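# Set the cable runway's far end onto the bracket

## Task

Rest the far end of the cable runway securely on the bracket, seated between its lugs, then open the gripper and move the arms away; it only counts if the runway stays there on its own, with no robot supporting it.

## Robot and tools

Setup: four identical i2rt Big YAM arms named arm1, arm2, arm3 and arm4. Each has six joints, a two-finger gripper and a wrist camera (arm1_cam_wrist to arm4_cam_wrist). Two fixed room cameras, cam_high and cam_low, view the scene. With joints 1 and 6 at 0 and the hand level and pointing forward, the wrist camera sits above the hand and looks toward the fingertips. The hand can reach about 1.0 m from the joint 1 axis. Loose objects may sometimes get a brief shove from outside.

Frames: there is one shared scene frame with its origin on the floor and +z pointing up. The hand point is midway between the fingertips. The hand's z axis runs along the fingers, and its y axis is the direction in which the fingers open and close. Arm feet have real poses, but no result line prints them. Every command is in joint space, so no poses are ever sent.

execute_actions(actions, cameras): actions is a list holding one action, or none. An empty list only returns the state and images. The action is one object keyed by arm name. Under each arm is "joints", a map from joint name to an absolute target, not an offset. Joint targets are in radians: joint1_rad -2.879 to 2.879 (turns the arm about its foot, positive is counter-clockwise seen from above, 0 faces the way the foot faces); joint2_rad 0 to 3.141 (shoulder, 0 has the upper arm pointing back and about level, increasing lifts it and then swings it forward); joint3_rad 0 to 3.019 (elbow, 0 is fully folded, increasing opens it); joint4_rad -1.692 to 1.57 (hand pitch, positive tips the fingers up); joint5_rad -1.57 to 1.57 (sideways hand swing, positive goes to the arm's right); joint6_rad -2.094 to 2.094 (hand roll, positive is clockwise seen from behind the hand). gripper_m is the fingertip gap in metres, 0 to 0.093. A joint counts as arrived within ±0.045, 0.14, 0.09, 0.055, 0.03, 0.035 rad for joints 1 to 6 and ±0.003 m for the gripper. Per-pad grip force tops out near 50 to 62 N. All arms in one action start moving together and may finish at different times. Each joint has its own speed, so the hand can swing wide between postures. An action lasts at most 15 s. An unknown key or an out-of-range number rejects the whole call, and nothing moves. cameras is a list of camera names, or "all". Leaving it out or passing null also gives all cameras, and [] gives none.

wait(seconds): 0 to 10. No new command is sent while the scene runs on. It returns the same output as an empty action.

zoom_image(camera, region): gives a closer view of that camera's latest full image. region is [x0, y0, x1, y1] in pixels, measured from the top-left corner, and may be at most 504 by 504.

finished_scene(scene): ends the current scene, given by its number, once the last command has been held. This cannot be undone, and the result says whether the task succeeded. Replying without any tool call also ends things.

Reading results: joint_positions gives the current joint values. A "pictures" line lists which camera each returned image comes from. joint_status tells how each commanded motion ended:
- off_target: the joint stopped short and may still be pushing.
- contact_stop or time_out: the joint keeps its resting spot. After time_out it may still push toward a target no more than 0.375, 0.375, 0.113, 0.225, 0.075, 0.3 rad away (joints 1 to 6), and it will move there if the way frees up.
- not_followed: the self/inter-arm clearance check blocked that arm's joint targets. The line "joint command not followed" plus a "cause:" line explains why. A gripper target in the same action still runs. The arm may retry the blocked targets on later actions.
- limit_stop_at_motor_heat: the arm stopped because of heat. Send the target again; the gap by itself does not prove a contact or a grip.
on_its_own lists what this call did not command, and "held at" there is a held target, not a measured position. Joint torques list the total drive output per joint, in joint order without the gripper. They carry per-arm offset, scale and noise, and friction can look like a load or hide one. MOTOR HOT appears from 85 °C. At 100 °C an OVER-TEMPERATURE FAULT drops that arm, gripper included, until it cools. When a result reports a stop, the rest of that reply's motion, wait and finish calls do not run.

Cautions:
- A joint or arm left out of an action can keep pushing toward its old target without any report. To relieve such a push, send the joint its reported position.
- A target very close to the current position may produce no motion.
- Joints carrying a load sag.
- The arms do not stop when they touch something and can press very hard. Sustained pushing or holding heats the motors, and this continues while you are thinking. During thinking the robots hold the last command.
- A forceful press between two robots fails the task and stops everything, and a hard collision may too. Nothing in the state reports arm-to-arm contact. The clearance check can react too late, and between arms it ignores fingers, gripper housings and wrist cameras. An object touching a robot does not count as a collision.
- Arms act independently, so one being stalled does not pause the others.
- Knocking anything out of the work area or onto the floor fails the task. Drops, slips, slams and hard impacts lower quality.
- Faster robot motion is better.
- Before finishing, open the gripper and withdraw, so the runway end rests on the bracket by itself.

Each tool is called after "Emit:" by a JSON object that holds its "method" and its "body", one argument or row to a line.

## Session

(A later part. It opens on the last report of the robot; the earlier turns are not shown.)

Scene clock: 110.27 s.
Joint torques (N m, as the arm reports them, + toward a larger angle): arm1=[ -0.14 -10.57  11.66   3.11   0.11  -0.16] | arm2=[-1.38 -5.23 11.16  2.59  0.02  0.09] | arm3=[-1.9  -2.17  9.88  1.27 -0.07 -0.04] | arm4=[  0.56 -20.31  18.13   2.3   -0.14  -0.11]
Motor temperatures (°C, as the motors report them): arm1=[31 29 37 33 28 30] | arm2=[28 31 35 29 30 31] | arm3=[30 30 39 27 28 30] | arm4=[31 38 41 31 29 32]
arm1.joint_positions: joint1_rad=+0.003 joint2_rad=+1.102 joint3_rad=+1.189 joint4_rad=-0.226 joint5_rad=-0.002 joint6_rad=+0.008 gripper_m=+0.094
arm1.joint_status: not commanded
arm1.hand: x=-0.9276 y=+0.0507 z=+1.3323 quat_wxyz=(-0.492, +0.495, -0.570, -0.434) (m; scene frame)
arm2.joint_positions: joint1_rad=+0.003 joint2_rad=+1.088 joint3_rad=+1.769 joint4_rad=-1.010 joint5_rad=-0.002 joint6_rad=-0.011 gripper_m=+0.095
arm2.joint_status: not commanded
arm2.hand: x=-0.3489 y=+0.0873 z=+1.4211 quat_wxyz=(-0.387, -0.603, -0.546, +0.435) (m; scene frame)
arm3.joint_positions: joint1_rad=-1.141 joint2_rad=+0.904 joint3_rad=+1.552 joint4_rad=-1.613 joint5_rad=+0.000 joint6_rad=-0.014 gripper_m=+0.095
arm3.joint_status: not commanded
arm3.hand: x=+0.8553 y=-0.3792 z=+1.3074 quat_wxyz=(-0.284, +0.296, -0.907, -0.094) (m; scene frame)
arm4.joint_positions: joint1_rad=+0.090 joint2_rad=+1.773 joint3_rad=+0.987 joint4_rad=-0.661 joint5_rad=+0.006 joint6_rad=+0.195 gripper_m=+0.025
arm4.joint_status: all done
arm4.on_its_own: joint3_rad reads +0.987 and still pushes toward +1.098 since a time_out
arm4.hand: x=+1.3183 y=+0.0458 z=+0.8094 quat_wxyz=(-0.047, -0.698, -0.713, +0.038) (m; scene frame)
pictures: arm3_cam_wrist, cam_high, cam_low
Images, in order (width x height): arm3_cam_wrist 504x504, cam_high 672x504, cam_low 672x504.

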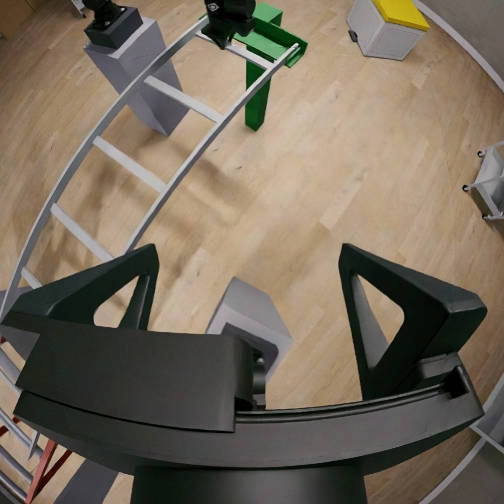

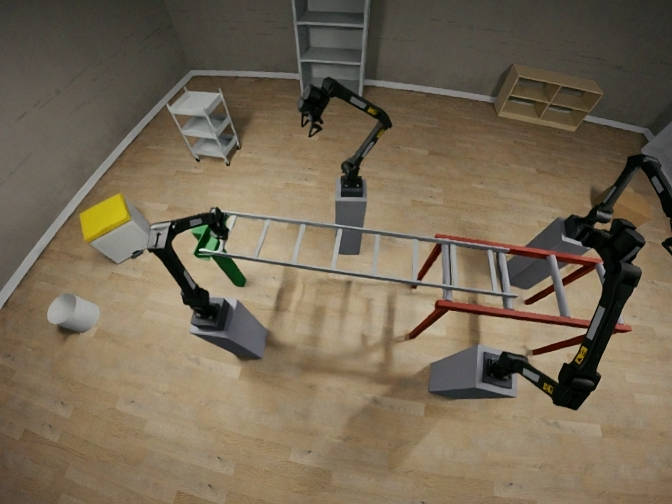

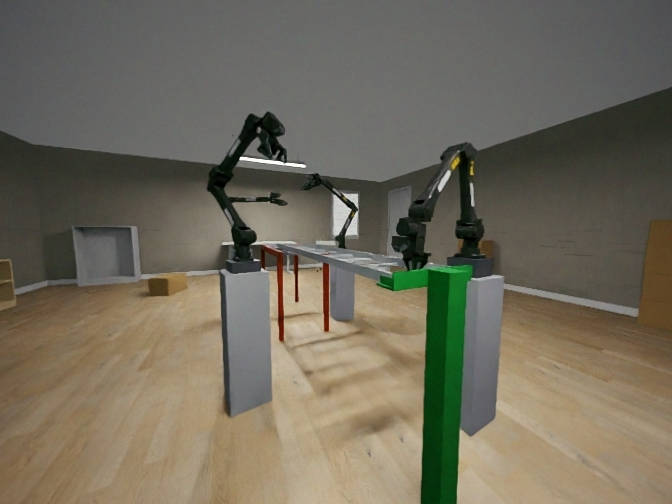

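Emit:
{"method": "execute_actions", "body": {
  "actions": [
    {"arm4":{"joints":{"joint1_rad":0.125,"joint2_rad":1.78,"joint3_rad":1.0}}}
  ],
  "cameras": []
}}

Emit:
{"method": "execute_actions", "body": {
  "actions": [
    {"arm4":{"joints":{"gripper_m":0.06}}}
  ],
  "cameras": ["arm4_cam_wrist"]
}}

Emit:
{"method": "execute_actions", "body": {
  "actions": [
    {"arm4":{"joints":{"joint2_rad":1.1,"joint3_rad":1.1,"joint4_rad":-1.0}}}
  ]
}}

Emit:
{"method": "zoom_image", "body": {
  "camera": "arm3_cam_wrist",
  "region": [170, 0, 330, 100]
}}

Scene clock: 112.57 s.
Joint torques (N m, as the arm reports them, + toward a larger angle): arm1=[ -0.12 -10.58  11.66   3.12   0.12  -0.16] | arm2=[-1.45 -5.27 11.15  2.59  0.02  0.09] | arm3=[-1.74 -2.58 10.02  1.25  0.   -0.01] | arm4=[  2.64 -14.45   8.85   2.32  -0.25  -0.12]
Motor temperatures (°C, as the motors report them): arm1=[31 30 38 33 28 30] | arm2=[28 31 35 29 30 31] | arm3=[30 30 39 27 28 30] | arm4=[31 37 41 31 29 32]
arm1.joint_positions: joint1_rad=+0.003 joint2_rad=+1.102 joint3_rad=+1.189 joint4_rad=-0.226 joint5_rad=-0.002 joint6_rad=+0.008 gripper_m=+0.094
arm1.joint_status: not commanded
arm1.hand: x=-0.9276 y=+0.0507 z=+1.3323 quat_wxyz=(-0.492, +0.495, -0.570, -0.434) (m; scene frame)
arm2.joint_positions: joint1_rad=+0.003 joint2_rad=+1.088 joint3_rad=+1.769 joint4_rad=-1.010 joint5_rad=-0.002 joint6_rad=-0.011 gripper_m=+0.095
arm2.joint_status: not commanded
arm2.hand: x=-0.3489 y=+0.0873 z=+1.4211 quat_wxyz=(-0.387, -0.603, -0.546, +0.435) (m; scene frame)
arm3.joint_positions: joint1_rad=-1.141 joint2_rad=+0.904 joint3_rad=+1.552 joint4_rad=-1.613 joint5_rad=+0.000 joint6_rad=-0.014 gripper_m=+0.095
arm3.joint_status: not commanded
arm3.hand: x=+0.8553 y=-0.3792 z=+1.3074 quat_wxyz=(-0.284, +0.296, -0.907, -0.094) (m; scene frame)
arm4.joint_positions: joint1_rad=+0.093 joint2_rad=+1.777 joint3_rad=+0.987 joint4_rad=-0.661 joint5_rad=+0.008 joint6_rad=+0.198 gripper_m=+0.025
arm4.joint_status: all done
arm4.hand: x=+1.3191 y=+0.0467 z=+0.8077 quat_wxyz=(-0.044, -0.698, -0.714, +0.038) (m; scene frame)
pictures: none
No camera images: the call's "cameras" was empty. Leave "cameras" out to get every camera's image.

Scene clock: 113.23 s.
Joint torques (N m, as the arm reports them, + toward a larger angle): arm1=[ -0.12 -10.58  11.66   3.11   0.12  -0.16] | arm2=[-1.43 -5.24 11.13  2.58  0.03  0.1 ] | arm3=[-2.13 -2.62 10.04  1.35 -0.05 -0.01] | arm4=[  0.96 -14.65   8.86   1.24  -0.09  -0.05]
Motor temperatures (°C, as the motors report them): arm1=[31 30 38 33 28 30] | arm2=[28 31 35 29 30 31] | arm3=[30 30 40 27 28 30] | arm4=[31 37 40 31 29 32]
arm1.joint_positions: joint1_rad=+0.003 joint2_rad=+1.102 joint3_rad=+1.189 joint4_rad=-0.226 joint5_rad=-0.002 joint6_rad=+0.008 gripper_m=+0.094
arm1.joint_status: not commanded
arm1.hand: x=-0.9276 y=+0.0507 z=+1.3323 quat_wxyz=(-0.492, +0.495, -0.570, -0.434) (m; scene frame)
arm2.joint_positions: joint1_rad=+0.003 joint2_rad=+1.088 joint3_rad=+1.769 joint4_rad=-1.010 joint5_rad=-0.002 joint6_rad=-0.011 gripper_m=+0.095
arm2.joint_status: not commanded
arm2.hand: x=-0.3489 y=+0.0873 z=+1.4211 quat_wxyz=(-0.387, -0.603, -0.546, +0.435) (m; scene frame)
arm3.joint_positions: joint1_rad=-1.141 joint2_rad=+0.904 joint3_rad=+1.552 joint4_rad=-1.613 joint5_rad=+0.000 joint6_rad=-0.014 gripper_m=+0.095
arm3.joint_status: not commanded
arm3.hand: x=+0.8553 y=-0.3792 z=+1.3074 quat_wxyz=(-0.284, +0.296, -0.907, -0.094) (m; scene frame)
arm4.joint_positions: joint1_rad=+0.113 joint2_rad=+1.777 joint3_rad=+0.987 joint4_rad=-0.633 joint5_rad=+0.004 joint6_rad=+0.190 gripper_m=+0.060
arm4.joint_status: all done
arm4.hand: x=+1.3305 y=+0.0424 z=+0.8085 quat_wxyz=(-0.057, -0.687, -0.723, +0.043) (m; scene frame)
pictures: arm4_cam_wrist
Images, in order (width x height): arm4_cam_wrist 504x504.

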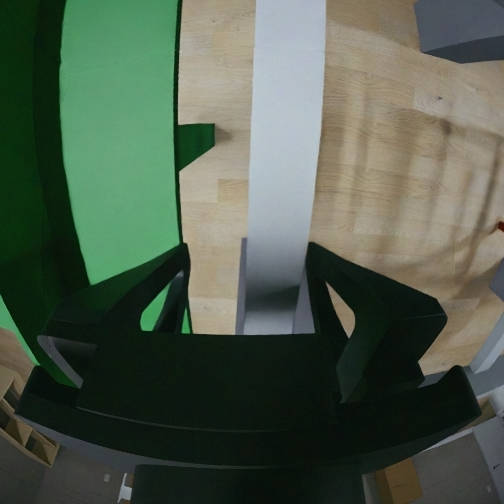

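Scene clock: 114.70 s.
Joint torques (N m, as the arm reports them, + toward a larger angle): arm1=[ -0.12 -10.56  11.66   3.11   0.11  -0.16] | arm2=[-1.26 -5.21 11.14  2.59  0.02  0.1 ] | arm3=[-1.75 -2.77 10.04  1.32 -0.04 -0.01] | arm4=[ 0.73 -6.7  14.31  0.93 -0.05 -0.07]
Motor temperatures (°C, as the motors report them): arm1=[31 30 38 33 28 30] | arm2=[28 31 35 29 30 31] | arm3=[30 30 40 27 28 30] | arm4=[31 37 40 31 29 32]
arm1.joint_positions: joint1_rad=+0.003 joint2_rad=+1.102 joint3_rad=+1.189 joint4_rad=-0.226 joint5_rad=-0.002 joint6_rad=+0.008 gripper_m=+0.094
arm1.joint_status: not commanded
arm1.hand: x=-0.9276 y=+0.0507 z=+1.3323 quat_wxyz=(-0.492, +0.495, -0.570, -0.434) (m; scene frame)
arm2.joint_positions: joint1_rad=+0.003 joint2_rad=+1.088 joint3_rad=+1.769 joint4_rad=-1.010 joint5_rad=-0.002 joint6_rad=-0.011 gripper_m=+0.095
arm2.joint_status: not commanded
arm2.hand: x=-0.3489 y=+0.0873 z=+1.4211 quat_wxyz=(-0.387, -0.603, -0.546, +0.435) (m; scene frame)
arm3.joint_positions: joint1_rad=-1.141 joint2_rad=+0.904 joint3_rad=+1.552 joint4_rad=-1.613 joint5_rad=+0.000 joint6_rad=-0.014 gripper_m=+0.095
arm3.joint_status: not commanded
arm3.hand: x=+0.8553 y=-0.3792 z=+1.3074 quat_wxyz=(-0.284, +0.296, -0.907, -0.094) (m; scene frame)
arm4.joint_positions: joint1_rad=+0.113 joint2_rad=+1.086 joint3_rad=+1.068 joint4_rad=-0.989 joint5_rad=+0.003 joint6_rad=+0.189 gripper_m=+0.060
arm4.joint_status: all done
arm4.hand: x=+1.3206 y=+0.0921 z=+1.1182 quat_wxyz=(-0.229, -0.662, -0.697, +0.153) (m; scene frame)
pictures: arm1_cam_wrist, arm2_cam_wrist, arm3_cam_wrist, arm4_cam_wrist, cam_high, cam_low
Images, in order (width x height): arm1_cam_wrist 504x504, arm2_cam_wrist 504x504, arm3_cam_wrist 504x504, arm4_cam_wrist 504x504, cam_high 672x504, cam_low 672x504.

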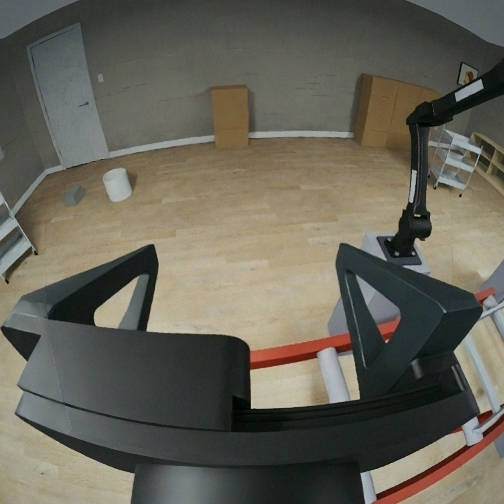

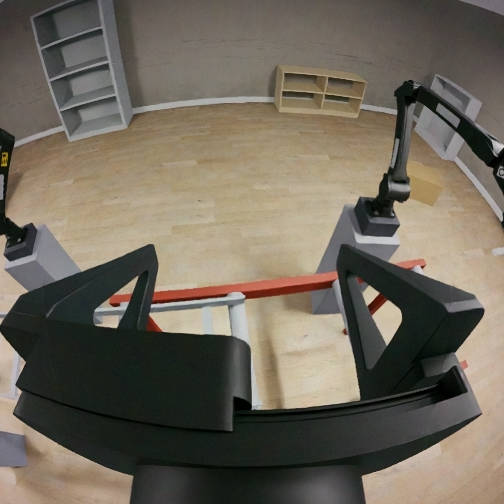

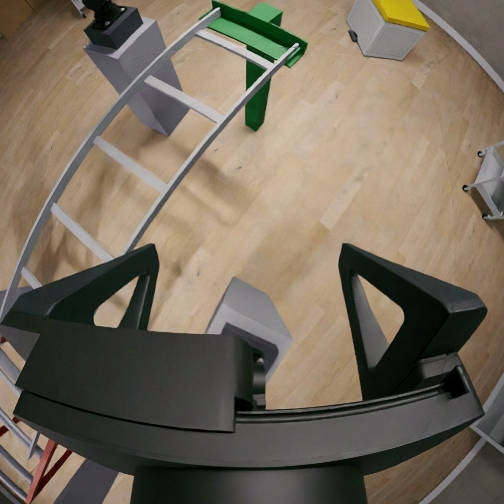

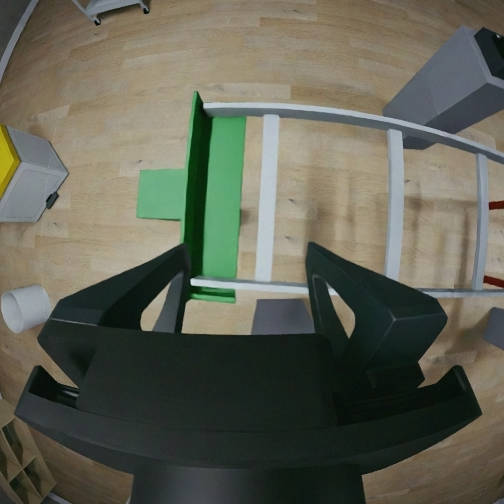

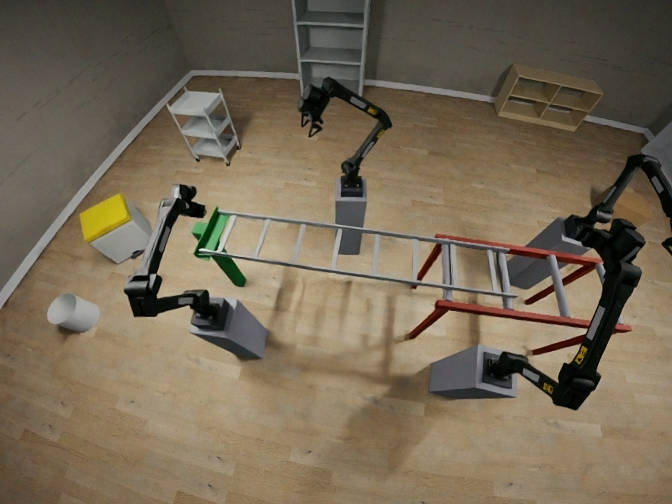

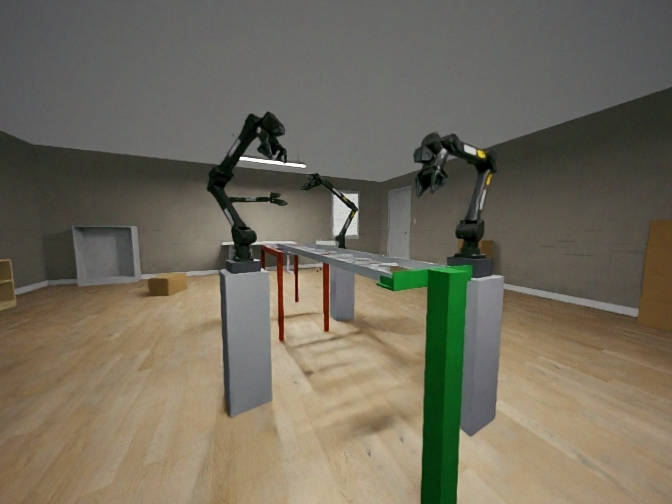

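Region (170, 0, 330, 100) of arm3_cam_wrist's 504x504 image, scaled by 3.150, with more detail than that image has; it fills the top 315 rows of this view, and the rest is white.

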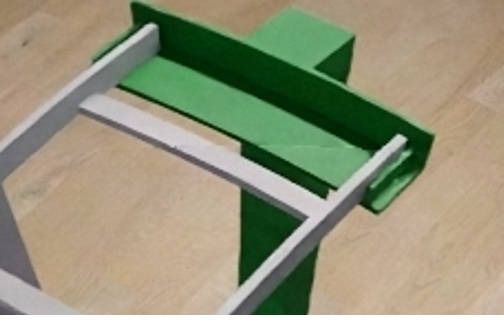

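Seated between the lugs against the back.

Emit:
{"method": "finished_scene", "body": {
  "scene": 1
}}

The scene is finished: the task was done.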